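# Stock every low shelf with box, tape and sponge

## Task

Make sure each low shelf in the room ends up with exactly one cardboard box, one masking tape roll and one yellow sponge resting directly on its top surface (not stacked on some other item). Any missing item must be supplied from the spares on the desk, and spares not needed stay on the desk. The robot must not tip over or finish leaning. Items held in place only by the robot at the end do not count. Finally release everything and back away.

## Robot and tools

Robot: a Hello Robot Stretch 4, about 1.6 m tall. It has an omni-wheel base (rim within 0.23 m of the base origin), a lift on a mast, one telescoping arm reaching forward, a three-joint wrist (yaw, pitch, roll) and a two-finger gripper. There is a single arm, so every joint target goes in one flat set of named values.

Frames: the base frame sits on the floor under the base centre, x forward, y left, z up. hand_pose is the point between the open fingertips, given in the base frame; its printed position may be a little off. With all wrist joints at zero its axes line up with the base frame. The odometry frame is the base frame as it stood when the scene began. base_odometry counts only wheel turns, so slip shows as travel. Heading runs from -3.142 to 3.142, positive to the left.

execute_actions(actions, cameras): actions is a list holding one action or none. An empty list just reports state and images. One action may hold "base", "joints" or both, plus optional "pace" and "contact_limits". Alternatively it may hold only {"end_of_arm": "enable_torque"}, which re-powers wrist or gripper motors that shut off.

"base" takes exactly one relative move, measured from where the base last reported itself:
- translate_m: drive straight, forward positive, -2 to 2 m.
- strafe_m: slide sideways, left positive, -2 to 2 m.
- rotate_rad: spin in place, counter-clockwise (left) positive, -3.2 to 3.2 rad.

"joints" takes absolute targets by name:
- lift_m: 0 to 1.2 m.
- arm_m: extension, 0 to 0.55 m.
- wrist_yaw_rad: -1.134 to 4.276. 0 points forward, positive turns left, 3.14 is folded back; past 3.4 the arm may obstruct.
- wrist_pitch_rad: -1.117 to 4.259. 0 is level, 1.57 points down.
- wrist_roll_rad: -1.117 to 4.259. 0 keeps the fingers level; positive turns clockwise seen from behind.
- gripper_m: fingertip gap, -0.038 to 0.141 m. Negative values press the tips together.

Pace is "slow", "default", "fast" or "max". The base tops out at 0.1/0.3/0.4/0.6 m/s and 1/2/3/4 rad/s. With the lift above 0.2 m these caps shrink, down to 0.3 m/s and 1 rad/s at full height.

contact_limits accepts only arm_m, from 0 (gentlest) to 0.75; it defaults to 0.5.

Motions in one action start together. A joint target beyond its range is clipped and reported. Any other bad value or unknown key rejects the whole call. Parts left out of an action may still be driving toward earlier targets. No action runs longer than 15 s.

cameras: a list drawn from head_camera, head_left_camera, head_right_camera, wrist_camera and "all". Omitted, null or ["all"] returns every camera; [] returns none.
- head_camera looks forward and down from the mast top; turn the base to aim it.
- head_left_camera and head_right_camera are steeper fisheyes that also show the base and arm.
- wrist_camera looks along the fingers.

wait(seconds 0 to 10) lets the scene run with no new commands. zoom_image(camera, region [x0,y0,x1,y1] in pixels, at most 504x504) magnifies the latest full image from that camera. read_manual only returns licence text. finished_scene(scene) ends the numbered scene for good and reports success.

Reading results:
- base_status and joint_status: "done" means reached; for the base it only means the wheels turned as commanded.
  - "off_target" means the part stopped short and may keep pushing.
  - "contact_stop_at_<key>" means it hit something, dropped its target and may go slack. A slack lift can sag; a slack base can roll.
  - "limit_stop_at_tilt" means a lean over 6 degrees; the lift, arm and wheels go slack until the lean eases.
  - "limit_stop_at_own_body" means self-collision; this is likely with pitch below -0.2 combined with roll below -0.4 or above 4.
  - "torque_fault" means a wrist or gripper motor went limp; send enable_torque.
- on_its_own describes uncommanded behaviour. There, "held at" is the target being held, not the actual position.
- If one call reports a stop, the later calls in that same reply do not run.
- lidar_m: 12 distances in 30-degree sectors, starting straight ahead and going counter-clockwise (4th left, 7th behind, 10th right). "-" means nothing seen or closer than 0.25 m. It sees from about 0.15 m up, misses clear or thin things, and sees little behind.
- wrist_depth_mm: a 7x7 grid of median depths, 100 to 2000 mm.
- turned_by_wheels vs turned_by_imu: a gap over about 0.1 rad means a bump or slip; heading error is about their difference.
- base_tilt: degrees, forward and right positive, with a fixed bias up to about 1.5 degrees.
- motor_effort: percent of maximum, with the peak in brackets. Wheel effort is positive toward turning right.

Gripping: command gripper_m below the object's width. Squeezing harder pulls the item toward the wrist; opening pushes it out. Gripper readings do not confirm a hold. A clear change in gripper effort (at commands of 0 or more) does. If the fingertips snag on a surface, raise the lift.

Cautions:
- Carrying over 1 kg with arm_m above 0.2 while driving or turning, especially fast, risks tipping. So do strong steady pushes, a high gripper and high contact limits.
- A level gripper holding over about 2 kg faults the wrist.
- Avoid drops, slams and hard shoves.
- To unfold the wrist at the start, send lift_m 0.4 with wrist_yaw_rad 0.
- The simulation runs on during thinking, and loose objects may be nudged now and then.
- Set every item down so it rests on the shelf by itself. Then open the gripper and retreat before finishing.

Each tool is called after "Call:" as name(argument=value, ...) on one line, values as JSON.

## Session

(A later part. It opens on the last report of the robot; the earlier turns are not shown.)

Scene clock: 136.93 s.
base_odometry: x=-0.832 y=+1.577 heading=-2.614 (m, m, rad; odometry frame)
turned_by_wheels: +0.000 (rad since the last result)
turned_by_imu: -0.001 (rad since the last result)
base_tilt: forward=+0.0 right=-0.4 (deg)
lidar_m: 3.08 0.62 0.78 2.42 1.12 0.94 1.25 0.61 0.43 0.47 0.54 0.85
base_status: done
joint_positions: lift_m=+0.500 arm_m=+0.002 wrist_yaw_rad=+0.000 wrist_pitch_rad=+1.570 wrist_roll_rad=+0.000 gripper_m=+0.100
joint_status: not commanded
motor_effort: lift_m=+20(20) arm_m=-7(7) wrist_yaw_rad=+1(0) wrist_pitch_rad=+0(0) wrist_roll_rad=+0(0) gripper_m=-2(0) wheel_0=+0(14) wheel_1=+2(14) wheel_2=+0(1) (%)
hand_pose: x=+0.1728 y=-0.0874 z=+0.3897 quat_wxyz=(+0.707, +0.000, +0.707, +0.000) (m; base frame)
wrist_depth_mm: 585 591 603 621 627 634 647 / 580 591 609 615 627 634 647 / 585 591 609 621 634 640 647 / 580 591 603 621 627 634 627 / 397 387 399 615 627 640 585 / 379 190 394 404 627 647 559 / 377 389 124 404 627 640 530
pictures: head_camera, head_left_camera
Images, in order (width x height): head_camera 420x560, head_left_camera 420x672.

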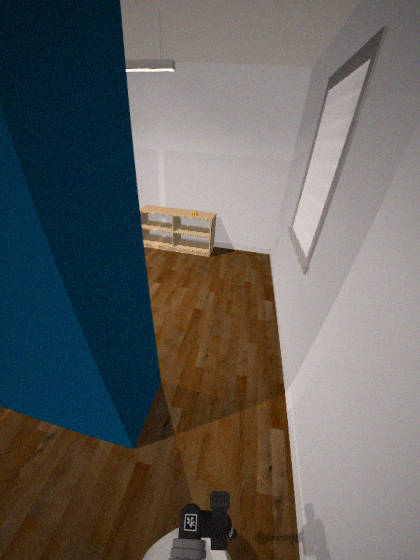

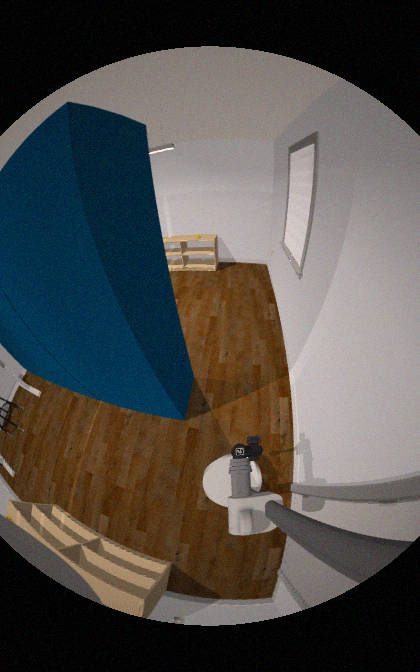

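Call:
execute_actions(actions=[{"base":{"strafe_m":1.95},"joints":{"lift_m":1.2,"gripper_m":0.14},"pace":"max"}], cameras=[])

Call:
execute_actions(actions=[{"base":{"rotate_rad":1.307},"pace":"fast"}], cameras=[])

Call:
execute_actions(actions=[{"base":{"translate_m":0.17},"joints":{"arm_m":0.48},"pace":"fast"}], cameras=["wrist_camera","head_right_camera"])

Scene clock: 153.67 s.
base_odometry: x=+0.149 y=-0.109 heading=-2.615 (m, m, rad; odometry frame)
turned_by_wheels: +0.000 (rad since the last result)
turned_by_imu: +0.004 (rad since the last result)
base_tilt: forward=-0.2 right=-0.2 (deg)
lidar_m: 0.72 0.65 0.48 0.49 0.55 0.83 0.91 0.67 1.01 2.41 0.90 0.73
base_status: done
joint_positions: lift_m=+1.200 arm_m=+0.002 wrist_yaw_rad=+0.000 wrist_pitch_rad=+1.570 wrist_roll_rad=+0.000 gripper_m=+0.140
joint_status: all done
motor_effort: lift_m=+19(26) arm_m=-7(7) wrist_yaw_rad=+0(0) wrist_pitch_rad=+0(0) wrist_roll_rad=+0(0) gripper_m=+1(2) wheel_0=+1(12) wheel_1=-2(16) wheel_2=-1(1) (%)
hand_pose: x=+0.1728 y=-0.0874 z=+1.0897 quat_wxyz=(+0.707, +0.000, +0.707, +0.000) (m; base frame)
wrist_depth_mm: 1205 1255 1281 1160 991 842 750 / 1229 1281 1308 1308 1308 1098 946 / 1255 1281 1281 1336 1336 1366 1281 / 1255 1255 1281 1336 1336 1366 1397 / 1255 1255 1078 1308 1336 1397 1366 / 1229 1255 1078 1308 229 1366 1366 / 1255 1281 126 1308 1336 1366 1366
pictures: none
No camera images: the call's "cameras" was empty. Leave "cameras" out to get every camera's image.

Scene clock: 156.27 s.
base_odometry: x=+0.149 y=-0.109 heading=-1.308 (m, m, rad; odometry frame)
turned_by_wheels: +1.307 (rad since the last result)
turned_by_imu: +1.305 (rad since the last result)
base_tilt: forward=-0.2 right=-0.2 (deg)
lidar_m: 0.49 0.51 0.64 0.94 0.67 0.77 1.68 1.20 0.79 0.71 0.73 0.55
base_status: done
joint_positions: lift_m=+1.200 arm_m=+0.002 wrist_yaw_rad=+0.000 wrist_pitch_rad=+1.570 wrist_roll_rad=+0.000 gripper_m=+0.140
joint_status: not commanded
motor_effort: lift_m=+20(20) arm_m=-7(7) wrist_yaw_rad=+1(0) wrist_pitch_rad=+0(0) wrist_roll_rad=+0(1) gripper_m=-1(0) wheel_0=-1(5) wheel_1=-2(6) wheel_2=-2(6) (%)
hand_pose: x=+0.1728 y=-0.0874 z=+1.0897 quat_wxyz=(+0.707, +0.000, +0.707, +0.000) (m; base frame)
wrist_depth_mm: 1255 1281 1308 1308 1336 1182 878 / 1255 1281 1281 1308 1336 1182 866 / 1255 1281 1308 1308 1366 1160 878 / 1255 1255 1281 1308 1336 1160 842 / 1255 1255 1078 1281 1366 1138 842 / 1255 1255 1078 1336 229 1098 820 / 1205 1281 125 1308 1336 1060 809
pictures: none
No camera images: the call's "cameras" was empty. Leave "cameras" out to get every camera's image.

Scene clock: 158.33 s.
base_odometry: x=+0.194 y=-0.273 heading=-1.308 (m, m, rad; odometry frame)
turned_by_wheels: +0.000 (rad since the last result)
turned_by_imu: +0.000 (rad since the last result)
base_tilt: forward=+0.0 right=-0.4 (deg)
lidar_m: 0.32 0.34 0.43 0.87 0.82 0.75 1.73 1.19 0.77 0.71 0.56 0.36
base_status: done
joint_positions: lift_m=+1.200 arm_m=+0.479 wrist_yaw_rad=+0.000 wrist_pitch_rad=+1.570 wrist_roll_rad=+0.000 gripper_m=+0.140
joint_status: all done
motor_effort: lift_m=+20(20) arm_m=+7(9) wrist_yaw_rad=+0(1) wrist_pitch_rad=+1(1) wrist_roll_rad=+1(0) gripper_m=-1(2) wheel_0=+0(5) wheel_1=+1(5) wheel_2=-1(12) (%)
hand_pose: x=+0.6499 y=-0.0874 z=+1.0897 quat_wxyz=(+0.707, +0.000, +0.707, +0.000) (m; base frame)
wrist_depth_mm: 345 349 357 364 370 379 387 / 345 353 359 364 370 379 384 / 347 353 359 366 373 379 387 / 345 353 359 366 373 379 387 / 347 349 312 366 373 382 387 / 347 349 357 362 229 379 384 / 345 351 125 366 370 379 387
pictures: head_right_camera, wrist_camera
camera_calibration (this result's frames):
wrist_camera: T_world_to_cam=[[0.146669, -0.98668, 0.0703607, -0.279458], [-0.98918, -0.146535, 0.00709214, 0.680504], [0.00331265, -0.0706396, -0.997496, 1.3082], [0, 0, 0, 1]] pos_world=[0.709795, -0.0836075, 1.31976]
Images, in order (width x height): head_right_camera 420x672, wrist_camera 616x392.

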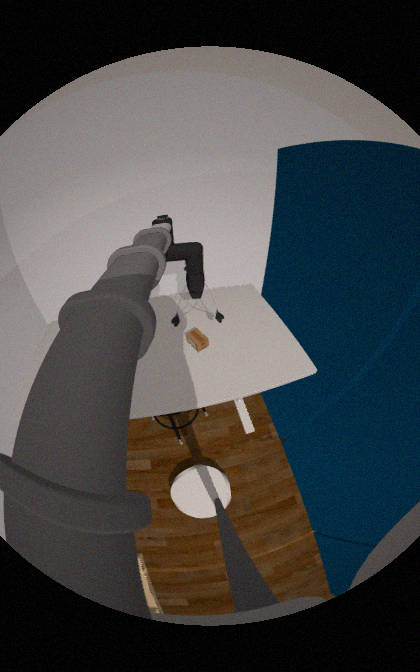

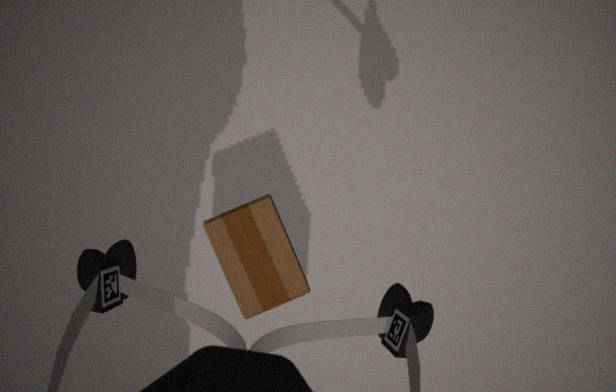

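Call:
execute_actions(actions=[{"joints":{"arm_m":0.484,"wrist_roll_rad":-0.55,"lift_m":1.094,"gripper_m":0.11}}], cameras=["wrist_camera"])

Scene clock: 167.37 s.
base_odometry: x=+0.194 y=-0.273 heading=-1.308 (m, m, rad; odometry frame)
turned_by_wheels: +0.000 (rad since the last result)
turned_by_imu: +0.000 (rad since the last result)
base_tilt: forward=-0.1 right=-0.2 (deg)
lidar_m: 0.32 0.33 0.42 0.91 0.85 0.81 1.71 1.19 0.78 0.69 0.57 0.38
base_status: not commanded
joint_positions: lift_m=+1.094 arm_m=+0.483 wrist_yaw_rad=+0.000 wrist_pitch_rad=+1.570 wrist_roll_rad=-0.550 gripper_m=+0.110
joint_status: all done
motor_effort: lift_m=+17(19) arm_m=+7(9) wrist_yaw_rad=+0(1) wrist_pitch_rad=+1(1) wrist_roll_rad=+0(4) gripper_m=-1(2) wheel_0=+0(0) wheel_1=+2(2) wheel_2=-1(1) (%)
hand_pose: x=+0.6539 y=-0.0874 z=+0.9840 quat_wxyz=(+0.681, -0.192, +0.680, +0.192) (m; base frame)
wrist_depth_mm: 246 250 254 259 264 268 273 / 245 251 254 259 264 270 273 / 246 250 254 259 264 270 273 / 246 250 254 259 264 270 272 / 246 249 207 210 265 270 273 / 246 249 206 209 263 270 274 / 245 250 125 260 264 270 274
pictures: wrist_camera
camera_calibration (this result's frames):
wrist_camera: T_world_to_cam=[[0.640379, -0.764791, 0.0707774, -0.57644], [-0.76703, -0.641569, 0.00739792, 0.496328], [0.0397507, -0.0590259, -0.997465, 1.17985], [0, 0, 0, 1]] pos_world=[0.702939, -0.0527862, 1.21399]
Images, in order (width x height): wrist_camera 616x392.

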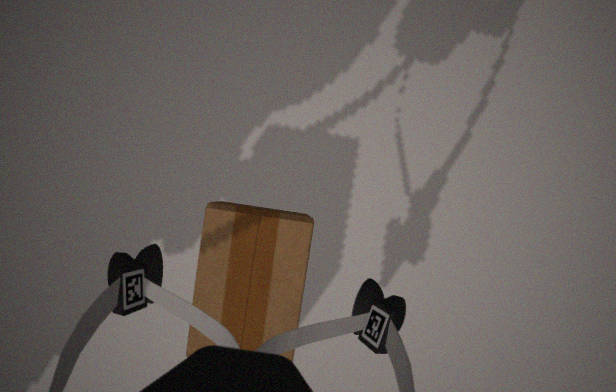

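Call:
execute_actions(actions=[{"joints":{"gripper_m":0.02}}], cameras=[])

Call:
execute_actions(actions=[{"joints":{"lift_m":1.13}}], cameras=["wrist_camera"])

Scene clock: 174.87 s.
base_odometry: x=+0.194 y=-0.273 heading=-1.308 (m, m, rad; odometry frame)
turned_by_wheels: +0.000 (rad since the last result)
turned_by_imu: +0.000 (rad since the last result)
base_tilt: forward=-0.1 right=-0.4 (deg)
lidar_m: 0.30 0.32 0.44 0.87 0.87 0.80 1.74 1.17 0.74 0.71 0.57 0.36
base_status: not commanded
joint_positions: lift_m=+1.094 arm_m=+0.483 wrist_yaw_rad=+0.000 wrist_pitch_rad=+1.570 wrist_roll_rad=-0.550 gripper_m=+0.020
joint_status: all done
motor_effort: lift_m=+17(17) arm_m=+7(7) wrist_yaw_rad=+0(1) wrist_pitch_rad=+0(1) wrist_roll_rad=-1(1) gripper_m=-19(20) wheel_0=+0(0) wheel_1=+2(1) wheel_2=-1(1) (%)
hand_pose: x=+0.6539 y=-0.0874 z=+0.9840 quat_wxyz=(+0.681, -0.192, +0.680, +0.192) (m; base frame)
wrist_depth_mm: 246 250 254 260 264 270 273 / 247 250 255 258 264 270 273 / 246 250 254 259 264 268 273 / 247 250 253 258 265 270 274 / 246 249 195 197 263 268 273 / 246 181 194 196 264 268 273 / 246 250 121 196 262 270 272
pictures: none
No camera images: the call's "cameras" was empty. Leave "cameras" out to get every camera's image.

Scene clock: 175.83 s.
base_odometry: x=+0.194 y=-0.273 heading=-1.308 (m, m, rad; odometry frame)
turned_by_wheels: +0.000 (rad since the last result)
turned_by_imu: +0.000 (rad since the last result)
base_tilt: forward=-0.1 right=-0.3 (deg)
lidar_m: 0.31 0.34 0.42 0.88 0.84 0.79 1.73 1.18 0.79 0.71 0.59 0.37
base_status: not commanded
joint_positions: lift_m=+1.130 arm_m=+0.483 wrist_yaw_rad=+0.000 wrist_pitch_rad=+1.570 wrist_roll_rad=-0.550 gripper_m=+0.020
joint_status: all done
motor_effort: lift_m=+23(22) arm_m=+7(7) wrist_yaw_rad=+0(0) wrist_pitch_rad=+0(0) wrist_roll_rad=-1(0) gripper_m=-19(20) wheel_0=+0(0) wheel_1=+2(1) wheel_2=-1(1) (%)
hand_pose: x=+0.6539 y=-0.0874 z=+1.0194 quat_wxyz=(+0.681, -0.192, +0.680, +0.192) (m; base frame)
wrist_depth_mm: 281 286 290 293 300 306 309 / 279 285 289 294 300 306 310 / 279 283 289 296 300 304 309 / 281 285 287 296 300 306 312 / 281 283 195 197 300 307 310 / 279 181 194 196 300 304 310 / 278 283 121 196 298 307 310
pictures: wrist_camera
camera_calibration (this result's frames):
wrist_camera: T_world_to_cam=[[0.640383, -0.764789, 0.0707621, -0.578935], [-0.767028, -0.641571, 0.0074163, 0.496042], [0.039727, -0.0590258, -0.997466, 1.21525], [0, 0, 0, 1]] pos_world=[0.70294, -0.0527861, 1.24946]
Images, in order (width x height): wrist_camera 616x392.

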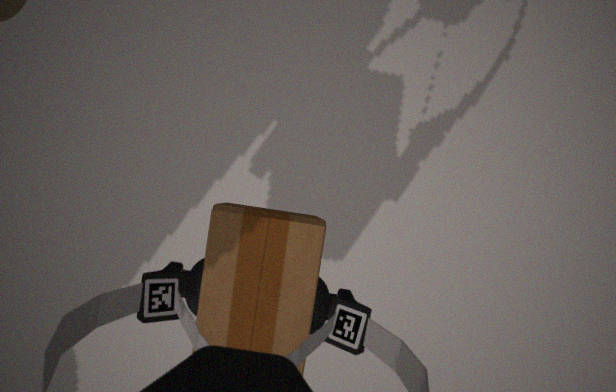

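Call:
execute_actions(actions=[{"base":{"translate_m":-0.2},"joints":{"arm_m":0,"wrist_roll_rad":0},"pace":"fast"}], cameras=[])

Call:
execute_actions(actions=[{"base":{"rotate_rad":-1.4},"joints":{"lift_m":0.5},"pace":"fast"}], cameras=[])

Call:
execute_actions(actions=[{"base":{"strafe_m":-2.0},"pace":"max"}], cameras=["head_camera","wrist_camera"])

Scene clock: 185.43 s.
base_odometry: x=+0.142 y=-0.080 heading=-1.308 (m, m, rad; odometry frame)
turned_by_wheels: +0.000 (rad since the last result)
turned_by_imu: +0.001 (rad since the last result)
base_tilt: forward=+0.2 right=-0.3 (deg)
lidar_m: 0.50 0.52 0.65 0.96 0.66 0.73 2.37 1.23 0.82 0.72 0.74 0.59
base_status: done
joint_positions: lift_m=+1.130 arm_m=+0.002 wrist_yaw_rad=+0.000 wrist_pitch_rad=+1.570 wrist_roll_rad=+0.000 gripper_m=+0.020
joint_status: all done
motor_effort: lift_m=+23(23) arm_m=-7(9) wrist_yaw_rad=+1(1) wrist_pitch_rad=-1(2) wrist_roll_rad=+0(4) gripper_m=-21(21) wheel_0=+0(6) wheel_1=-2(7) wheel_2=-1(13) (%)
hand_pose: x=+0.1728 y=-0.0874 z=+1.0195 quat_wxyz=(+0.707, +0.000, +0.707, +0.000) (m; base frame)
wrist_depth_mm: 1182 1182 1205 1255 1255 1205 891 / 1160 1205 1205 1255 1255 1182 866 / 1182 1205 1229 1255 1281 1182 878 / 1160 1205 1205 1229 1255 1182 854 / 1182 1205 195 197 1281 1160 842 / 1182 181 195 197 1255 1098 809 / 1160 1205 121 196 1255 1078 820
pictures: none
No camera images: the call's "cameras" was empty. Leave "cameras" out to get every camera's image.

Scene clock: 188.10 s.
base_odometry: x=+0.142 y=-0.080 heading=-2.708 (m, m, rad; odometry frame)
turned_by_wheels: -1.400 (rad since the last result)
turned_by_imu: -1.397 (rad since the last result)
base_tilt: forward=+0.1 right=-0.4 (deg)
lidar_m: 0.71 0.74 0.54 0.51 0.54 0.82 0.95 0.64 0.90 2.38 1.00 0.76
base_status: done
joint_positions: lift_m=+0.500 arm_m=+0.002 wrist_yaw_rad=+0.000 wrist_pitch_rad=+1.570 wrist_roll_rad=+0.000 gripper_m=+0.020
joint_status: all done
motor_effort: lift_m=+17(22) arm_m=-7(7) wrist_yaw_rad=+0(1) wrist_pitch_rad=+0(1) wrist_roll_rad=+1(1) gripper_m=-22(21) wheel_0=+1(5) wheel_1=+1(7) wheel_2=+2(6) (%)
hand_pose: x=+0.1729 y=-0.0874 z=+0.3899 quat_wxyz=(+0.707, +0.000, +0.707, +0.000) (m; base frame)
wrist_depth_mm: 585 603 609 621 621 640 654 / 585 597 603 621 627 640 647 / 580 591 609 615 634 640 654 / 585 591 609 621 627 640 654 / 394 389 195 198 627 647 654 / 382 180 195 197 627 634 654 / 382 389 121 196 634 634 647
pictures: none
No camera images: the call's "cameras" was empty. Leave "cameras" out to get every camera's image.

Scene clock: 193.33 s.
base_odometry: x=-0.699 y=+1.735 heading=-2.708 (m, m, rad; odometry frame)
turned_by_wheels: +0.000 (rad since the last result)
turned_by_imu: -0.003 (rad since the last result)
base_tilt: forward=-0.2 right=-0.3 (deg)
lidar_m: 1.82 0.81 0.96 2.52 0.92 0.82 1.05 0.53 0.38 0.38 0.37 0.63
base_status: done
joint_positions: lift_m=+0.500 arm_m=+0.002 wrist_yaw_rad=+0.000 wrist_pitch_rad=+1.570 wrist_roll_rad=+0.000 gripper_m=+0.020
joint_status: not commanded
motor_effort: lift_m=+19(19) arm_m=-7(7) wrist_yaw_rad=+0(0) wrist_pitch_rad=+0(0) wrist_roll_rad=+1(0) gripper_m=-22(22) wheel_0=-2(12) wheel_1=+1(13) wheel_2=+0(1) (%)
hand_pose: x=+0.1729 y=-0.0874 z=+0.3898 quat_wxyz=(+0.707, +0.000, +0.707, +0.000) (m; base frame)
wrist_depth_mm: 580 591 603 615 627 640 539 / 585 591 603 615 634 640 508 / 580 597 609 615 621 634 484 / 585 597 603 615 627 609 459 / 397 387 195 198 634 574 439 / 379 181 195 197 634 530 415 / 382 387 121 196 621 477 384
pictures: head_camera, wrist_camera
camera_calibration (this result's frames):
wrist_camera: T_world_to_cam=[[0.146383, -0.986726, 0.0703178, -0.160176], [-0.989224, -0.146227, 0.00738187, 0.213477], [0.00299848, -0.0706406, -0.997497, 0.611644], [0, 0, 0, 1]] pos_world=[0.23279, -0.0836262, 0.619801]
Images, in order (width x height): head_camera 420x560, wrist_camera 616x392.

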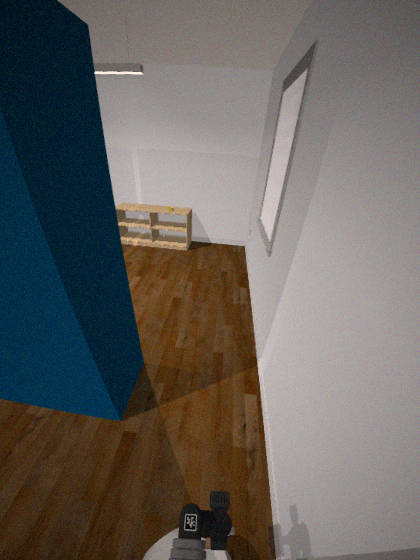

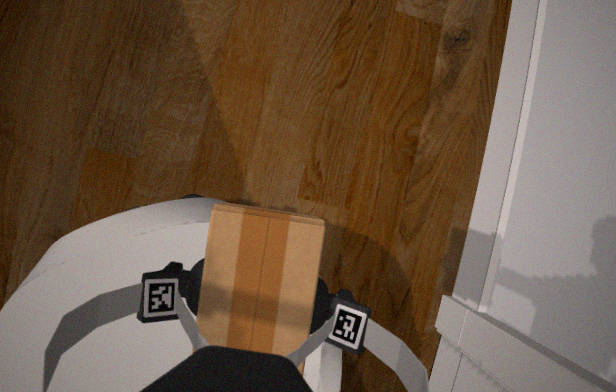

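Call:
execute_actions(actions=[{"base":{"translate_m":2.0},"pace":"max"}], cameras=["head_camera","head_left_camera"])

Scene clock: 203.07 s.
base_odometry: x=-2.514 y=+0.894 heading=-2.708 (m, m, rad; odometry frame)
turned_by_wheels: +0.000 (rad since the last result)
turned_by_imu: -0.004 (rad since the last result)
base_tilt: forward=+0.0 right=-0.3 (deg)
lidar_m: 1.51 1.29 1.95 2.82 1.20 0.98 1.74 0.70 0.47 0.45 0.49 0.73
base_status: done
joint_positions: lift_m=+0.500 arm_m=+0.002 wrist_yaw_rad=+0.000 wrist_pitch_rad=+1.570 wrist_roll_rad=+0.000 gripper_m=+0.020
joint_status: not commanded
motor_effort: lift_m=+19(19) arm_m=-7(7) wrist_yaw_rad=+0(0) wrist_pitch_rad=+1(1) wrist_roll_rad=+1(0) gripper_m=-21(18) wheel_0=+0(7) wheel_1=+1(8) wheel_2=+0(13) (%)
hand_pose: x=+0.1729 y=-0.0874 z=+0.3898 quat_wxyz=(+0.707, +0.000, +0.707, +0.000) (m; base frame)
wrist_depth_mm: 585 591 609 615 627 640 647 / 585 591 609 615 634 640 634 / 585 591 603 615 627 640 615 / 585 591 609 615 627 634 585 / 397 389 195 197 627 640 554 / 382 181 195 197 627 634 544 / 379 387 121 197 621 634 517
pictures: head_camera, head_left_camera
Images, in order (width x height): head_camera 420x560, head_left_camera 420x672.

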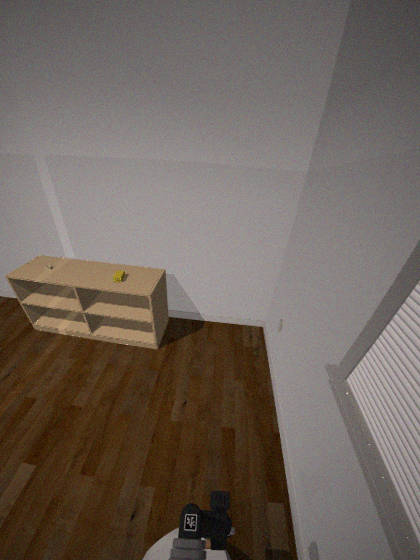

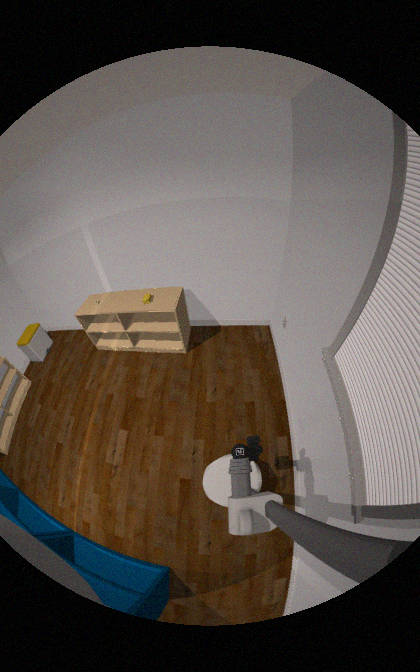

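Call:
execute_actions(actions=[{"base":{"rotate_rad":0.605},"pace":"fast"}], cameras=["head_left_camera"])

Call:
zoom_image(camera="head_left_camera", region=[0, 250, 200, 450])

Call:
execute_actions(actions=[{"base":{"translate_m":1.15},"joints":{"lift_m":0.85,"arm_m":0.5,"wrist_roll_rad":0.5},"pace":"max"}])

Scene clock: 214.40 s.
base_odometry: x=-2.514 y=+0.894 heading=-2.102 (m, m, rad; odometry frame)
turned_by_wheels: +0.605 (rad since the last result)
turned_by_imu: +0.604 (rad since the last result)
base_tilt: forward=+0.0 right=-0.2 (deg)
lidar_m: 1.33 2.09 2.45 1.13 0.99 1.34 0.65 0.47 0.46 0.52 0.79 1.33
base_status: done
joint_positions: lift_m=+0.500 arm_m=+0.002 wrist_yaw_rad=+0.000 wrist_pitch_rad=+1.570 wrist_roll_rad=+0.000 gripper_m=+0.020
joint_status: not commanded
motor_effort: lift_m=+19(19) arm_m=-7(7) wrist_yaw_rad=+0(0) wrist_pitch_rad=+0(1) wrist_roll_rad=+0(1) gripper_m=-19(17) wheel_0=+1(7) wheel_1=+2(8) wheel_2=+1(9) (%)
hand_pose: x=+0.1729 y=-0.0874 z=+0.3898 quat_wxyz=(+0.707, +0.000, +0.707, +0.000) (m; base frame)
wrist_depth_mm: 580 591 609 615 634 634 654 / 580 597 603 621 627 634 647 / 585 597 609 621 627 634 654 / 585 591 597 615 621 647 654 / 394 389 195 198 627 640 654 / 379 180 194 197 627 647 654 / 382 387 121 196 627 634 647
pictures: head_left_camera
Images, in order (width x height): head_left_camera 420x672.

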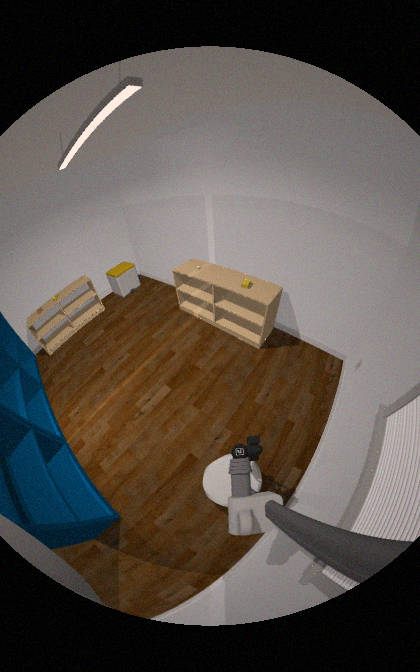

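Region (0, 250, 200, 450) of head_left_camera's 420x672 image, scaled by 2.520, with more detail than that image has.

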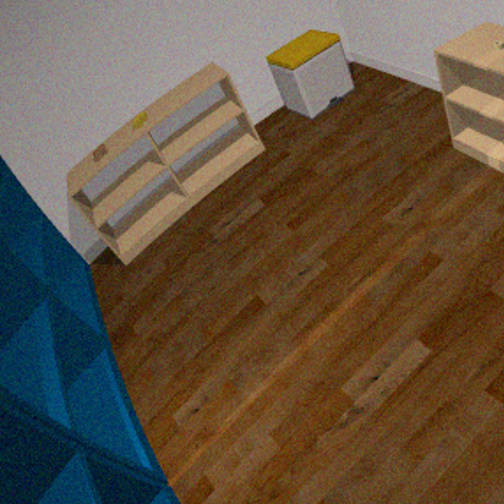

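Scene clock: 218.13 s.
base_odometry: x=-3.097 y=-0.097 heading=-2.102 (m, m, rad; odometry frame)
turned_by_wheels: +0.000 (rad since the last result)
turned_by_imu: -0.003 (rad since the last result)
base_tilt: forward=+0.1 right=-0.3 (deg)
lidar_m: 0.35 0.59 2.08 2.27 1.79 1.78 1.51 1.19 1.18 0.97 0.31 0.32
base_status: done
joint_positions: lift_m=+0.850 arm_m=+0.499 wrist_yaw_rad=+0.000 wrist_pitch_rad=+1.570 wrist_roll_rad=+0.500 gripper_m=+0.020
joint_status: all done
motor_effort: lift_m=+22(28) arm_m=+7(8) wrist_yaw_rad=+0(1) wrist_pitch_rad=+0(1) wrist_roll_rad=+1(4) gripper_m=-23(22) wheel_0=-1(9) wheel_1=+0(10) wheel_2=+2(12) (%)
hand_pose: x=+0.6700 y=-0.0874 z=+0.7396 quat_wxyz=(+0.685, +0.175, +0.685, -0.175) (m; base frame)
wrist_depth_mm: 336 402 334 277 233 198 - / 336 343 415 397 315 257 227 / 336 342 349 353 462 377 315 / 336 342 345 353 362 370 473 / 336 340 196 198 362 366 375 / 336 181 194 197 362 368 375 / 334 342 121 196 357 368 375
pictures: head_camera, head_left_camera, head_right_camera, wrist_camera
camera_calibration (this result's frames):
wrist_camera: T_world_to_cam=[[-0.344252, -0.936271, 0.069905, 0.0758818], [-0.938368, 0.345562, 0.00722372, 0.711671], [-0.0309199, -0.0631098, -0.997527, 0.982453], [0, 0, 0, 1]] pos_world=[0.724309, -0.112878, 0.969578]
Images, in order (width x height): head_camera 420x560, head_left_camera 420x672, head_right_camera 420x672, wrist_camera 616x392.

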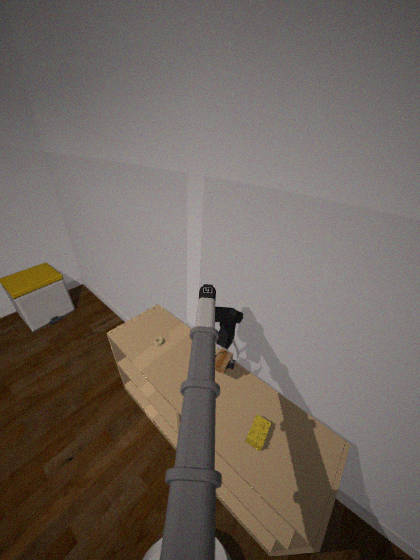

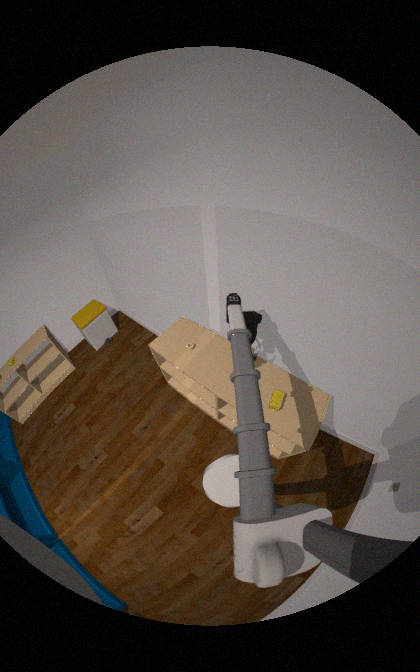

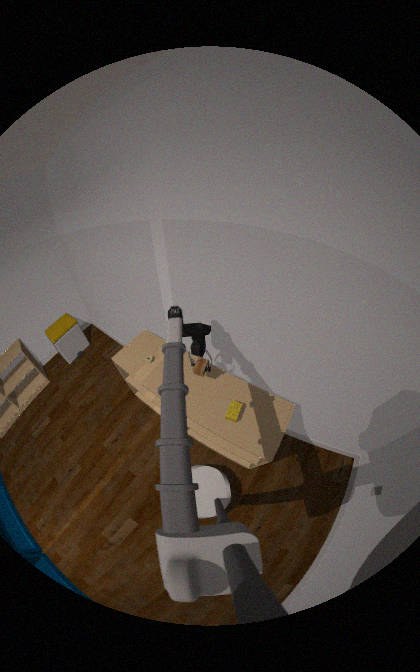

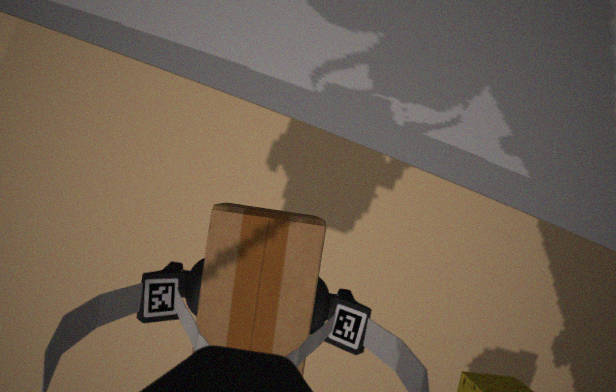

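Call:
execute_actions(actions=[{"joints":{"lift_m":0.755,"arm_m":0.46}}], cameras=[])

Call:
execute_actions(actions=[{"joints":{"gripper_m":0.095}}], cameras=[])

Call:
execute_actions(actions=[{"joints":{"lift_m":0.84},"pace":"fast"}], cameras=["wrist_camera"])

Call:
execute_actions(actions=[{"base":{"rotate_rad":1.0},"joints":{"arm_m":0},"pace":"fast"}], cameras=["head_camera"])

Scene clock: 226.97 s.
base_odometry: x=-3.097 y=-0.097 heading=-2.102 (m, m, rad; odometry frame)
turned_by_wheels: +0.000 (rad since the last result)
turned_by_imu: +0.000 (rad since the last result)
base_tilt: forward=+0.0 right=+0.0 (deg)
lidar_m: 0.38 0.58 2.05 2.30 1.82 1.78 1.49 1.22 1.20 0.95 0.33 0.32
base_status: not commanded
joint_positions: lift_m=+0.755 arm_m=+0.461 wrist_yaw_rad=+0.000 wrist_pitch_rad=+1.570 wrist_roll_rad=+0.500 gripper_m=+0.020
joint_status: all done
motor_effort: lift_m=+17(20) arm_m=-7(8) wrist_yaw_rad=+0(0) wrist_pitch_rad=+0(0) wrist_roll_rad=+1(1) gripper_m=-19(24) wheel_0=-1(1) wheel_1=+1(1) wheel_2=+2(2) (%)
hand_pose: x=+0.6324 y=-0.0874 z=+0.6449 quat_wxyz=(+0.685, +0.175, +0.685, -0.175) (m; base frame)
wrist_depth_mm: 247 251 255 334 291 248 224 / 246 251 256 259 324 322 279 / 248 250 255 260 264 270 364 / 247 251 254 260 265 268 274 / 247 249 195 198 265 270 274 / 246 181 194 197 266 271 276 / 246 251 121 196 263 271 276
pictures: none
No camera images: the call's "cameras" was empty. Leave "cameras" out to get every camera's image.

Scene clock: 228.53 s.
base_odometry: x=-3.097 y=-0.097 heading=-2.102 (m, m, rad; odometry frame)
turned_by_wheels: +0.000 (rad since the last result)
turned_by_imu: +0.000 (rad since the last result)
base_tilt: forward=-0.1 right=-0.5 (deg)
lidar_m: 0.34 0.59 2.07 2.28 1.83 1.79 1.51 1.21 1.21 0.96 0.33 0.31
base_status: not commanded
joint_positions: lift_m=+0.755 arm_m=+0.461 wrist_yaw_rad=+0.000 wrist_pitch_rad=+1.570 wrist_roll_rad=+0.500 gripper_m=+0.095
joint_status: all done
motor_effort: lift_m=+17(18) arm_m=-7(7) wrist_yaw_rad=+0(1) wrist_pitch_rad=+0(0) wrist_roll_rad=+1(1) gripper_m=-1(20) wheel_0=-1(1) wheel_1=+1(0) wheel_2=+2(2) (%)
hand_pose: x=+0.6324 y=-0.0874 z=+0.6449 quat_wxyz=(+0.685, +0.175, +0.685, -0.175) (m; base frame)
wrist_depth_mm: 245 250 255 332 293 248 224 / 246 250 254 260 324 320 279 / 247 251 256 259 264 271 362 / 247 251 255 260 267 270 274 / 247 250 208 211 266 271 274 / 247 196 207 209 265 271 276 / 245 251 124 262 265 271 274
pictures: none
No camera images: the call's "cameras" was empty. Leave "cameras" out to get every camera's image.

Scene clock: 229.63 s.
base_odometry: x=-3.097 y=-0.097 heading=-2.102 (m, m, rad; odometry frame)
turned_by_wheels: +0.000 (rad since the last result)
turned_by_imu: +0.000 (rad since the last result)
base_tilt: forward=-0.1 right=-0.2 (deg)
lidar_m: 0.34 0.60 2.06 2.31 1.81 1.79 1.52 1.19 1.20 0.95 0.31 0.33
base_status: not commanded
joint_positions: lift_m=+0.840 arm_m=+0.461 wrist_yaw_rad=+0.000 wrist_pitch_rad=+1.570 wrist_roll_rad=+0.500 gripper_m=+0.095
joint_status: all done
motor_effort: lift_m=+22(25) arm_m=-7(7) wrist_yaw_rad=+0(0) wrist_pitch_rad=-1(0) wrist_roll_rad=+1(1) gripper_m=-2(4) wheel_0=-1(1) wheel_1=+0(1) wheel_2=+2(2) (%)
hand_pose: x=+0.6324 y=-0.0874 z=+0.7295 quat_wxyz=(+0.685, +0.175, +0.685, -0.175) (m; base frame)
wrist_depth_mm: 327 332 399 345 293 247 224 / 329 332 338 407 392 320 279 / 327 332 340 345 351 433 389 / 327 334 338 347 351 357 364 / 329 330 336 345 353 357 364 / 329 196 296 294 353 359 366 / 327 332 124 347 349 343 366
pictures: wrist_camera
camera_calibration (this result's frames):
wrist_camera: T_world_to_cam=[[-0.344428, -0.936199, 0.0700061, 0.0636844], [-0.938293, 0.345759, 0.0074991, 0.676233], [-0.0312259, -0.0631033, -0.997518, 0.971464], [0, 0, 0, 1]] pos_world=[0.686775, -0.11289, 0.959524]
Images, in order (width x height): wrist_camera 616x392.

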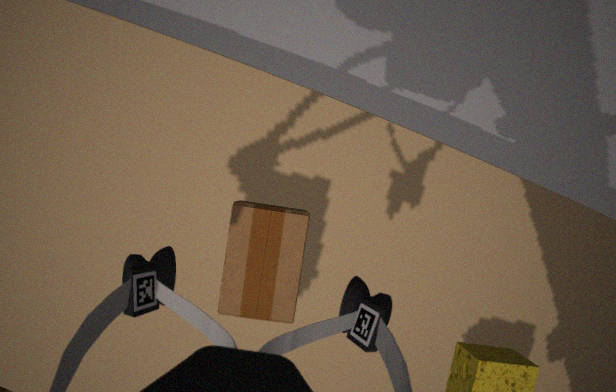

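Scene clock: 231.67 s.
base_odometry: x=-3.097 y=-0.097 heading=-1.102 (m, m, rad; odometry frame)
turned_by_wheels: +1.000 (rad since the last result)
turned_by_imu: +0.998 (rad since the last result)
base_tilt: forward=+0.0 right=-0.4 (deg)
lidar_m: 2.07 2.27 1.82 1.79 1.55 1.20 1.20 0.97 0.34 0.32 0.35 0.54
base_status: done
joint_positions: lift_m=+0.840 arm_m=+0.002 wrist_yaw_rad=+0.000 wrist_pitch_rad=+1.570 wrist_roll_rad=+0.500 gripper_m=+0.095
joint_status: all done
motor_effort: lift_m=+22(23) arm_m=-7(6) wrist_yaw_rad=+1(1) wrist_pitch_rad=+0(1) wrist_roll_rad=+0(1) gripper_m=-4(2) wheel_0=+0(7) wheel_1=-1(8) wheel_2=-2(11) (%)
hand_pose: x=+0.1728 y=-0.0874 z=+0.7296 quat_wxyz=(+0.685, +0.175, +0.685, -0.175) (m; base frame)
wrist_depth_mm: 904 917 931 946 634 410 366 / 904 917 946 976 759 627 366 / 904 917 931 946 891 634 366 / 904 917 917 960 891 634 366 / 917 917 741 741 904 634 368 / 904 196 723 732 891 640 370 / 904 917 124 621 904 634 640
pictures: head_camera
Images, in order (width x height): head_camera 420x560.

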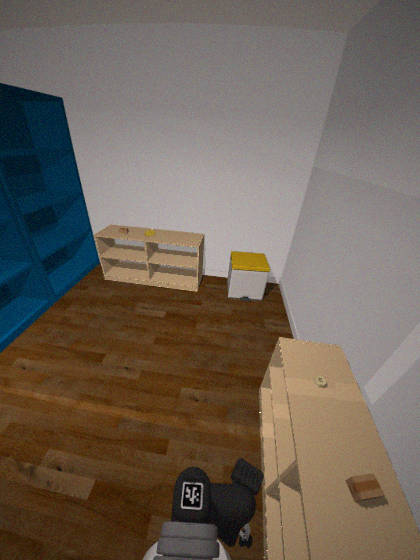

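Call:
zoom_image(camera="head_camera", region=[90, 215, 210, 265])

Region (90, 215, 210, 265) of head_camera's 420x560 image, scaled by 4.200, with more detail than that image has; it fills the top 210 rows of this view, and the rest is white.

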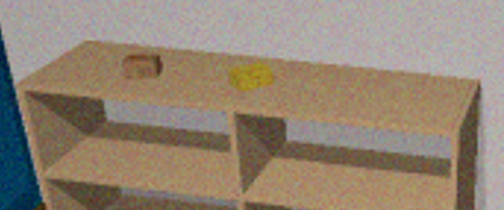

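Call:
execute_actions(actions=[{"base":{"strafe_m":1.0},"joints":{"lift_m":0.45,"wrist_roll_rad":0},"pace":"max"}], cameras=[])

Call:
execute_actions(actions=[{"base":{"translate_m":-0.57},"pace":"max"}], cameras=["head_left_camera"])

Scene clock: 251.57 s.
base_odometry: x=-2.204 y=+0.354 heading=-1.103 (m, m, rad; odometry frame)
turned_by_wheels: +0.000 (rad since the last result)
turned_by_imu: +0.002 (rad since the last result)
base_tilt: forward=+0.0 right=-0.2 (deg)
lidar_m: 2.20 1.07 0.82 0.77 1.47 1.14 1.07 1.18 1.77 1.32 1.43 2.28
base_status: done
joint_positions: lift_m=+0.450 arm_m=+0.002 wrist_yaw_rad=+0.000 wrist_pitch_rad=+1.570 wrist_roll_rad=+0.000 gripper_m=+0.095
joint_status: all done
motor_effort: lift_m=+18(20) arm_m=-7(7) wrist_yaw_rad=+0(1) wrist_pitch_rad=+0(0) wrist_roll_rad=+0(4) gripper_m=+1(2) wheel_0=+0(11) wheel_1=-3(12) wheel_2=+0(4) (%)
hand_pose: x=+0.1729 y=-0.0874 z=+0.3398 quat_wxyz=(+0.707, +0.000, +0.707, +0.000) (m; base frame)
wrist_depth_mm: 539 549 554 564 580 591 603 / 539 549 564 564 574 591 603 / 539 549 559 569 574 591 603 / 539 544 559 569 574 585 597 / 342 340 347 564 580 591 597 / 336 196 345 351 574 585 597 / 332 340 124 353 574 585 603
pictures: none
No camera images: the call's "cameras" was empty. Leave "cameras" out to get every camera's image.

Scene clock: 254.20 s.
base_odometry: x=-2.461 y=+0.863 heading=-1.103 (m, m, rad; odometry frame)
turned_by_wheels: +0.000 (rad since the last result)
turned_by_imu: +0.002 (rad since the last result)
base_tilt: forward=-0.1 right=-0.3 (deg)
lidar_m: 2.54 1.14 0.95 1.68 0.74 0.51 0.50 0.58 0.81 1.33 1.38 2.03
base_status: done
joint_positions: lift_m=+0.450 arm_m=+0.002 wrist_yaw_rad=+0.000 wrist_pitch_rad=+1.570 wrist_roll_rad=+0.000 gripper_m=+0.095
joint_status: not commanded
motor_effort: lift_m=+19(19) arm_m=-7(7) wrist_yaw_rad=+1(0) wrist_pitch_rad=+0(0) wrist_roll_rad=+0(0) gripper_m=-1(1) wheel_0=-1(7) wheel_1=-2(8) wheel_2=-3(14) (%)
hand_pose: x=+0.1728 y=-0.0874 z=+0.3398 quat_wxyz=(+0.707, +0.000, +0.707, +0.000) (m; base frame)
wrist_depth_mm: 544 549 559 564 574 591 597 / 539 544 554 564 574 591 597 / 539 549 554 569 580 585 603 / 535 544 554 569 574 591 603 / 340 342 347 569 580 585 597 / 334 196 345 355 580 591 603 / 334 342 124 353 569 585 597
pictures: head_left_camera
Images, in order (width x height): head_left_camera 420x672.

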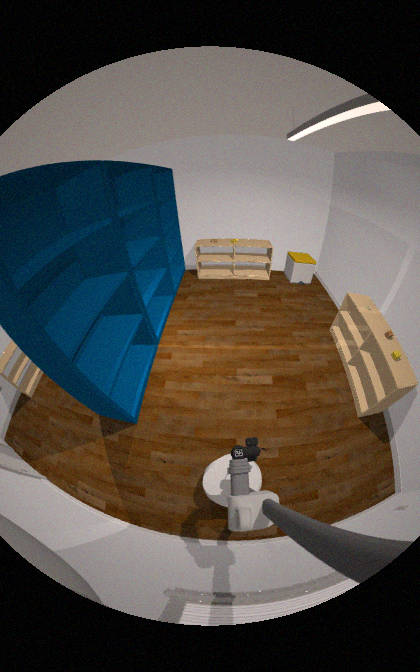

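Call:
execute_actions(actions=[{"base":{"strafe_m":2.0},"pace":"max"}], cameras=["head_camera"])

Call:
execute_actions(actions=[{"base":{"translate_m":2.0},"joints":{"lift_m":1.2},"pace":"max"}], cameras=[])

Call:
execute_actions(actions=[{"base":{"translate_m":0.24},"joints":{"arm_m":0.5},"pace":"fast"}], cameras=["wrist_camera","head_right_camera"])

Scene clock: 266.27 s.
base_odometry: x=-0.676 y=+1.765 heading=-1.103 (m, m, rad; odometry frame)
turned_by_wheels: +0.000 (rad since the last result)
turned_by_imu: +0.004 (rad since the last result)
base_tilt: forward=+0.0 right=-0.2 (deg)
lidar_m: 2.55 0.85 0.81 1.02 0.47 0.36 0.34 0.38 0.62 2.12 0.87 1.06
base_status: done
joint_positions: lift_m=+0.450 arm_m=+0.002 wrist_yaw_rad=+0.000 wrist_pitch_rad=+1.570 wrist_roll_rad=+0.000 gripper_m=+0.095
joint_status: not commanded
motor_effort: lift_m=+20(20) arm_m=-7(7) wrist_yaw_rad=+0(0) wrist_pitch_rad=+0(0) wrist_roll_rad=+0(0) gripper_m=+1(2) wheel_0=+1(12) wheel_1=-3(11) wheel_2=-1(2) (%)
hand_pose: x=+0.1728 y=-0.0874 z=+0.3397 quat_wxyz=(+0.707, +0.000, +0.707, +0.000) (m; base frame)
wrist_depth_mm: 539 549 554 564 574 591 591 / 530 549 554 564 580 585 597 / 539 549 559 569 585 591 597 / 539 539 554 564 574 591 597 / 340 340 347 569 580 585 597 / 336 196 347 353 580 591 597 / 332 342 124 355 574 585 597
pictures: head_camera
Images, in order (width x height): head_camera 420x560.

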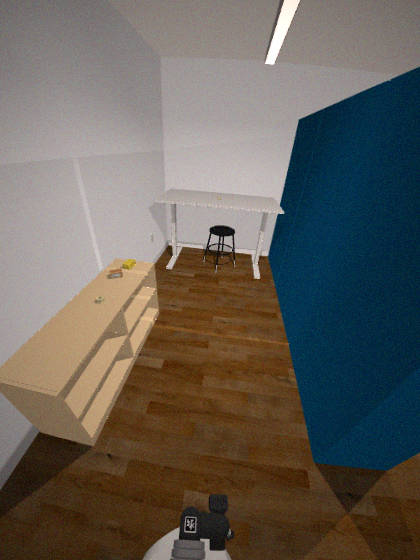

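Scene clock: 271.63 s.
base_odometry: x=+0.225 y=-0.021 heading=-1.103 (m, m, rad; odometry frame)
turned_by_wheels: +0.000 (rad since the last result)
turned_by_imu: -0.005 (rad since the last result)
base_tilt: forward=+0.0 right=-0.3 (deg)
lidar_m: 0.54 0.61 0.84 0.87 0.56 0.74 2.35 1.09 0.84 0.83 0.75 0.54
base_status: done
joint_positions: lift_m=+1.200 arm_m=+0.002 wrist_yaw_rad=+0.000 wrist_pitch_rad=+1.570 wrist_roll_rad=+0.000 gripper_m=+0.095
joint_status: all done
motor_effort: lift_m=+21(27) arm_m=-7(6) wrist_yaw_rad=+0(0) wrist_pitch_rad=+0(1) wrist_roll_rad=+0(1) gripper_m=-3(3) wheel_0=-1(7) wheel_1=+1(8) wheel_2=+2(13) (%)
hand_pose: x=+0.1728 y=-0.0874 z=+1.0896 quat_wxyz=(+0.707, +0.000, +0.707, +0.000) (m; base frame)
wrist_depth_mm: 1229 1281 1336 1308 1366 1336 1281 / 1281 1281 1281 1308 1336 1397 1182 / 1229 1281 1308 1308 1336 1336 1098 / 1255 1281 1281 1308 1336 1366 1042 / 1255 1255 1078 1308 1336 1336 976 / 1182 196 1098 1098 1336 1255 946 / 1160 1255 124 1308 1336 1138 891
pictures: none
No camera images: the call's "cameras" was empty. Leave "cameras" out to get every camera's image.

Scene clock: 273.87 s.
base_odometry: x=+0.334 y=-0.235 heading=-1.103 (m, m, rad; odometry frame)
turned_by_wheels: +0.000 (rad since the last result)
turned_by_imu: -0.001 (rad since the last result)
base_tilt: forward=-0.2 right=-0.3 (deg)
lidar_m: 0.30 0.32 0.49 0.85 0.71 0.71 2.58 1.12 0.85 0.82 0.43 0.31
base_status: done
joint_positions: lift_m=+1.200 arm_m=+0.499 wrist_yaw_rad=+0.000 wrist_pitch_rad=+1.570 wrist_roll_rad=+0.000 gripper_m=+0.095
joint_status: all done
motor_effort: lift_m=+21(21) arm_m=+7(9) wrist_yaw_rad=+0(0) wrist_pitch_rad=+1(1) wrist_roll_rad=+0(0) gripper_m=-1(3) wheel_0=+0(5) wheel_1=+1(6) wheel_2=-2(9) (%)
hand_pose: x=+0.6700 y=-0.0874 z=+1.0896 quat_wxyz=(+0.707, +0.000, +0.707, +0.000) (m; base frame)
wrist_depth_mm: 343 353 359 366 370 379 384 / 345 351 359 364 373 379 384 / 347 353 359 366 370 379 387 / 347 351 359 366 370 382 384 / 347 351 357 368 373 377 387 / 347 196 359 364 373 379 387 / 347 353 124 366 370 377 384
pictures: head_right_camera, wrist_camera
camera_calibration (this result's frames):
wrist_camera: T_world_to_cam=[[0.146685, -0.986678, 0.0703624, -0.282406], [-0.989178, -0.146552, 0.00708094, 0.700357], [0.00332516, -0.0706396, -0.997496, 1.30802], [0, 0, 0, 1]] pos_world=[0.729853, -0.0836064, 1.31966]
Images, in order (width x height): head_right_camera 420x672, wrist_camera 616x392.

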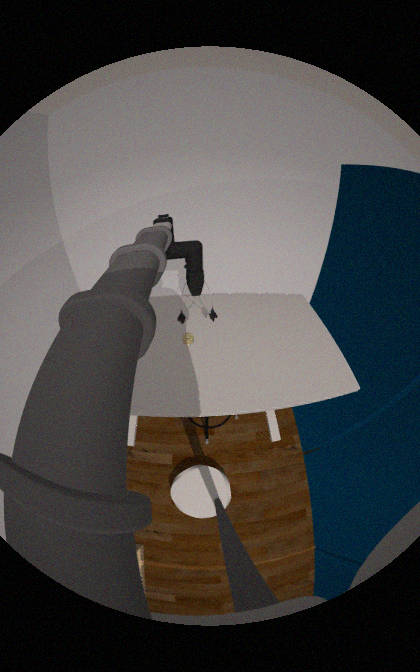

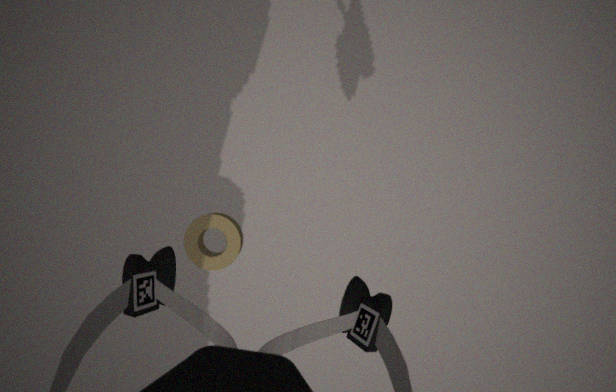

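Call:
execute_actions(actions=[{"base":{"strafe_m":0.043},"joints":{"arm_m":0.506,"lift_m":1.125}}], cameras=["wrist_camera"])

Scene clock: 282.97 s.
base_odometry: x=+0.372 y=-0.216 heading=-1.103 (m, m, rad; odometry frame)
turned_by_wheels: +0.000 (rad since the last result)
turned_by_imu: +0.000 (rad since the last result)
base_tilt: forward=+0.0 right=-0.2 (deg)
lidar_m: 0.30 0.33 0.51 0.81 0.69 0.68 2.58 1.20 0.91 0.88 0.44 0.30
base_status: done
joint_positions: lift_m=+1.125 arm_m=+0.505 wrist_yaw_rad=+0.000 wrist_pitch_rad=+1.570 wrist_roll_rad=+0.000 gripper_m=+0.095
joint_status: all done
motor_effort: lift_m=+17(19) arm_m=+7(5) wrist_yaw_rad=-1(0) wrist_pitch_rad=+1(1) wrist_roll_rad=+0(1) gripper_m=-2(2) wheel_0=+0(9) wheel_1=+1(10) wheel_2=+0(3) (%)
hand_pose: x=+0.6759 y=-0.0874 z=+1.0150 quat_wxyz=(+0.707, +0.000, +0.707, +0.000) (m; base frame)
wrist_depth_mm: 274 279 285 290 296 301 306 / 276 281 286 290 296 300 304 / 276 279 286 291 294 301 306 / 276 279 286 290 296 301 307 / 276 278 285 289 296 300 306 / 276 196 283 289 297 301 306 / 276 279 124 290 294 301 306
pictures: wrist_camera
camera_calibration (this result's frames):
wrist_camera: T_world_to_cam=[[0.146571, -0.986696, 0.0703472, -0.277924], [-0.989195, -0.14643, 0.00718365, 0.706624], [0.00321285, -0.07064, -0.997497, 1.2336], [0, 0, 0, 1]] pos_world=[0.735761, -0.0836139, 1.24499]
Images, in order (width x height): wrist_camera 616x392.

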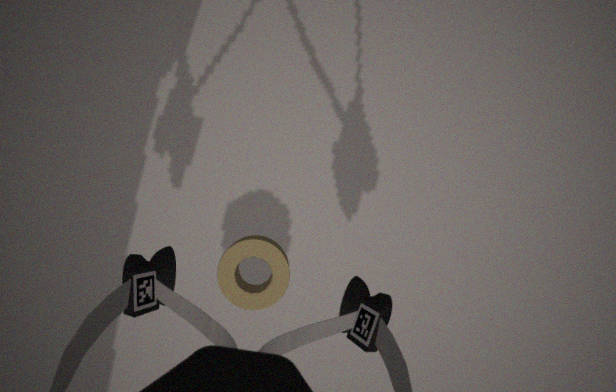

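Call:
execute_actions(actions=[{"joints":{"lift_m":1.088,"gripper_m":0.075}}], cameras=["wrist_camera"])

Call:
execute_actions(actions=[{"joints":{"gripper_m":0.012}}], cameras=["wrist_camera"])

Call:
execute_actions(actions=[{"joints":{"lift_m":1.13}}], cameras=["wrist_camera"])

Scene clock: 291.40 s.
base_odometry: x=+0.372 y=-0.216 heading=-1.103 (m, m, rad; odometry frame)
turned_by_wheels: +0.000 (rad since the last result)
turned_by_imu: +0.000 (rad since the last result)
base_tilt: forward=+0.0 right=-0.4 (deg)
lidar_m: 0.30 0.33 0.51 0.79 0.71 0.67 2.59 1.19 0.90 0.88 0.42 0.31
base_status: not commanded
joint_positions: lift_m=+1.088 arm_m=+0.505 wrist_yaw_rad=+0.000 wrist_pitch_rad=+1.570 wrist_roll_rad=+0.000 gripper_m=+0.075
joint_status: all done
motor_effort: lift_m=+17(15) arm_m=+7(7) wrist_yaw_rad=+0(0) wrist_pitch_rad=+1(1) wrist_roll_rad=+1(0) gripper_m=-2(5) wheel_0=-1(0) wheel_1=+1(1) wheel_2=+0(0) (%)
hand_pose: x=+0.6759 y=-0.0874 z=+0.9780 quat_wxyz=(+0.707, +0.000, +0.707, +0.000) (m; base frame)
wrist_depth_mm: 239 244 249 252 258 263 267 / 239 244 249 253 257 263 266 / 240 244 248 253 257 263 267 / 240 245 249 253 258 263 267 / 241 244 248 253 257 263 267 / 240 196 229 228 258 262 267 / 239 245 123 254 258 264 267
pictures: wrist_camera
camera_calibration (this result's frames):
wrist_camera: T_world_to_cam=[[0.146571, -0.986696, 0.0703472, -0.275323], [-0.989195, -0.14643, 0.00718365, 0.706892], [0.00321286, -0.07064, -0.997497, 1.19672], [0, 0, 0, 1]] pos_world=[0.735763, -0.0836139, 1.20801]
Images, in order (width x height): wrist_camera 616x392.

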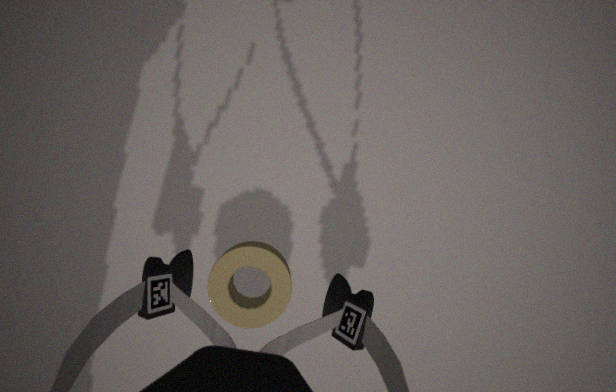

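Scene clock: 292.83 s.
base_odometry: x=+0.372 y=-0.216 heading=-1.103 (m, m, rad; odometry frame)
turned_by_wheels: +0.000 (rad since the last result)
turned_by_imu: +0.000 (rad since the last result)
base_tilt: forward=-0.1 right=-0.1 (deg)
lidar_m: 0.29 0.32 0.49 0.81 0.71 0.69 2.57 1.19 0.91 0.87 0.42 0.31
base_status: not commanded
joint_positions: lift_m=+1.088 arm_m=+0.505 wrist_yaw_rad=+0.000 wrist_pitch_rad=+1.570 wrist_roll_rad=+0.000 gripper_m=+0.012
joint_status: all done
motor_effort: lift_m=+17(17) arm_m=+7(7) wrist_yaw_rad=+0(1) wrist_pitch_rad=+1(1) wrist_roll_rad=+1(0) gripper_m=-21(22) wheel_0=-1(1) wheel_1=+0(0) wheel_2=+0(0) (%)
hand_pose: x=+0.6759 y=-0.0874 z=+0.9780 quat_wxyz=(+0.707, +0.000, +0.707, +0.000) (m; base frame)
wrist_depth_mm: 239 245 249 252 257 263 266 / 240 244 249 253 257 263 267 / 239 245 248 253 257 262 266 / 241 244 249 253 258 263 266 / 241 244 247 254 258 263 266 / 239 178 216 218 258 264 268 / 238 244 122 254 256 265 267
pictures: wrist_camera
camera_calibration (this result's frames):
wrist_camera: T_world_to_cam=[[0.146571, -0.986696, 0.0703472, -0.275323], [-0.989195, -0.14643, 0.00718365, 0.706892], [0.00321284, -0.07064, -0.997497, 1.19672], [0, 0, 0, 1]] pos_world=[0.735763, -0.0836139, 1.20801]
Images, in order (width x height): wrist_camera 616x392.

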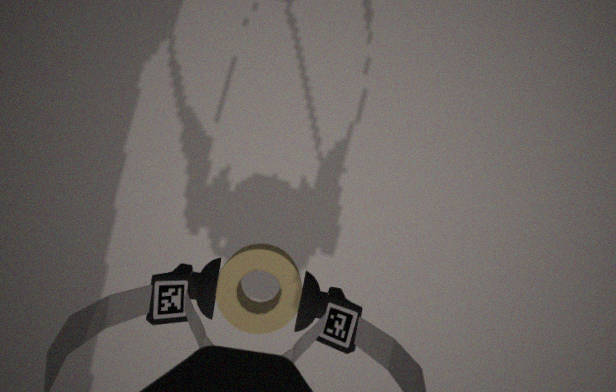

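Scene clock: 293.87 s.
base_odometry: x=+0.372 y=-0.216 heading=-1.103 (m, m, rad; odometry frame)
turned_by_wheels: +0.000 (rad since the last result)
turned_by_imu: +0.000 (rad since the last result)
base_tilt: forward=+0.0 right=-0.1 (deg)
lidar_m: 0.30 0.33 0.51 0.81 0.70 0.67 2.59 1.19 0.92 0.88 0.43 0.32
base_status: not commanded
joint_positions: lift_m=+1.130 arm_m=+0.505 wrist_yaw_rad=+0.000 wrist_pitch_rad=+1.570 wrist_roll_rad=+0.000 gripper_m=+0.012
joint_status: all done
motor_effort: lift_m=+23(24) arm_m=+7(8) wrist_yaw_rad=+0(0) wrist_pitch_rad=+0(1) wrist_roll_rad=+1(1) gripper_m=-22(19) wheel_0=+0(1) wheel_1=+0(1) wheel_2=+0(0) (%)
hand_pose: x=+0.6759 y=-0.0874 z=+1.0195 quat_wxyz=(+0.707, +0.000, +0.707, +0.000) (m; base frame)
wrist_depth_mm: 279 283 289 296 300 306 310 / 279 283 290 294 300 306 310 / 279 283 290 294 301 306 310 / 279 285 290 297 303 306 310 / 281 283 289 296 300 306 312 / 279 178 217 218 300 306 310 / 279 285 122 294 298 306 314
pictures: wrist_camera
camera_calibration (this result's frames):
wrist_camera: T_world_to_cam=[[0.146571, -0.986696, 0.0703472, -0.278241], [-0.989195, -0.14643, 0.00718365, 0.706595], [0.00321287, -0.07064, -0.997497, 1.23809], [0, 0, 0, 1]] pos_world=[0.735765, -0.0836139, 1.24949]
Images, in order (width x height): wrist_camera 616x392.

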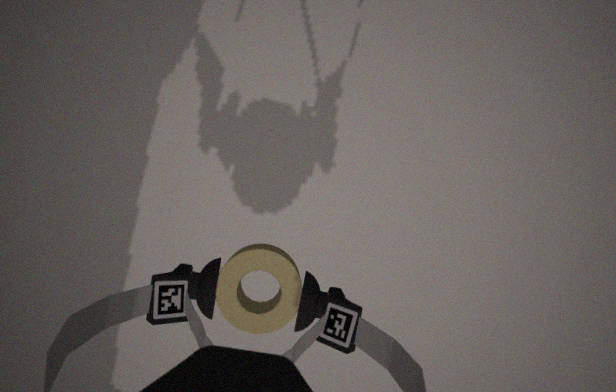

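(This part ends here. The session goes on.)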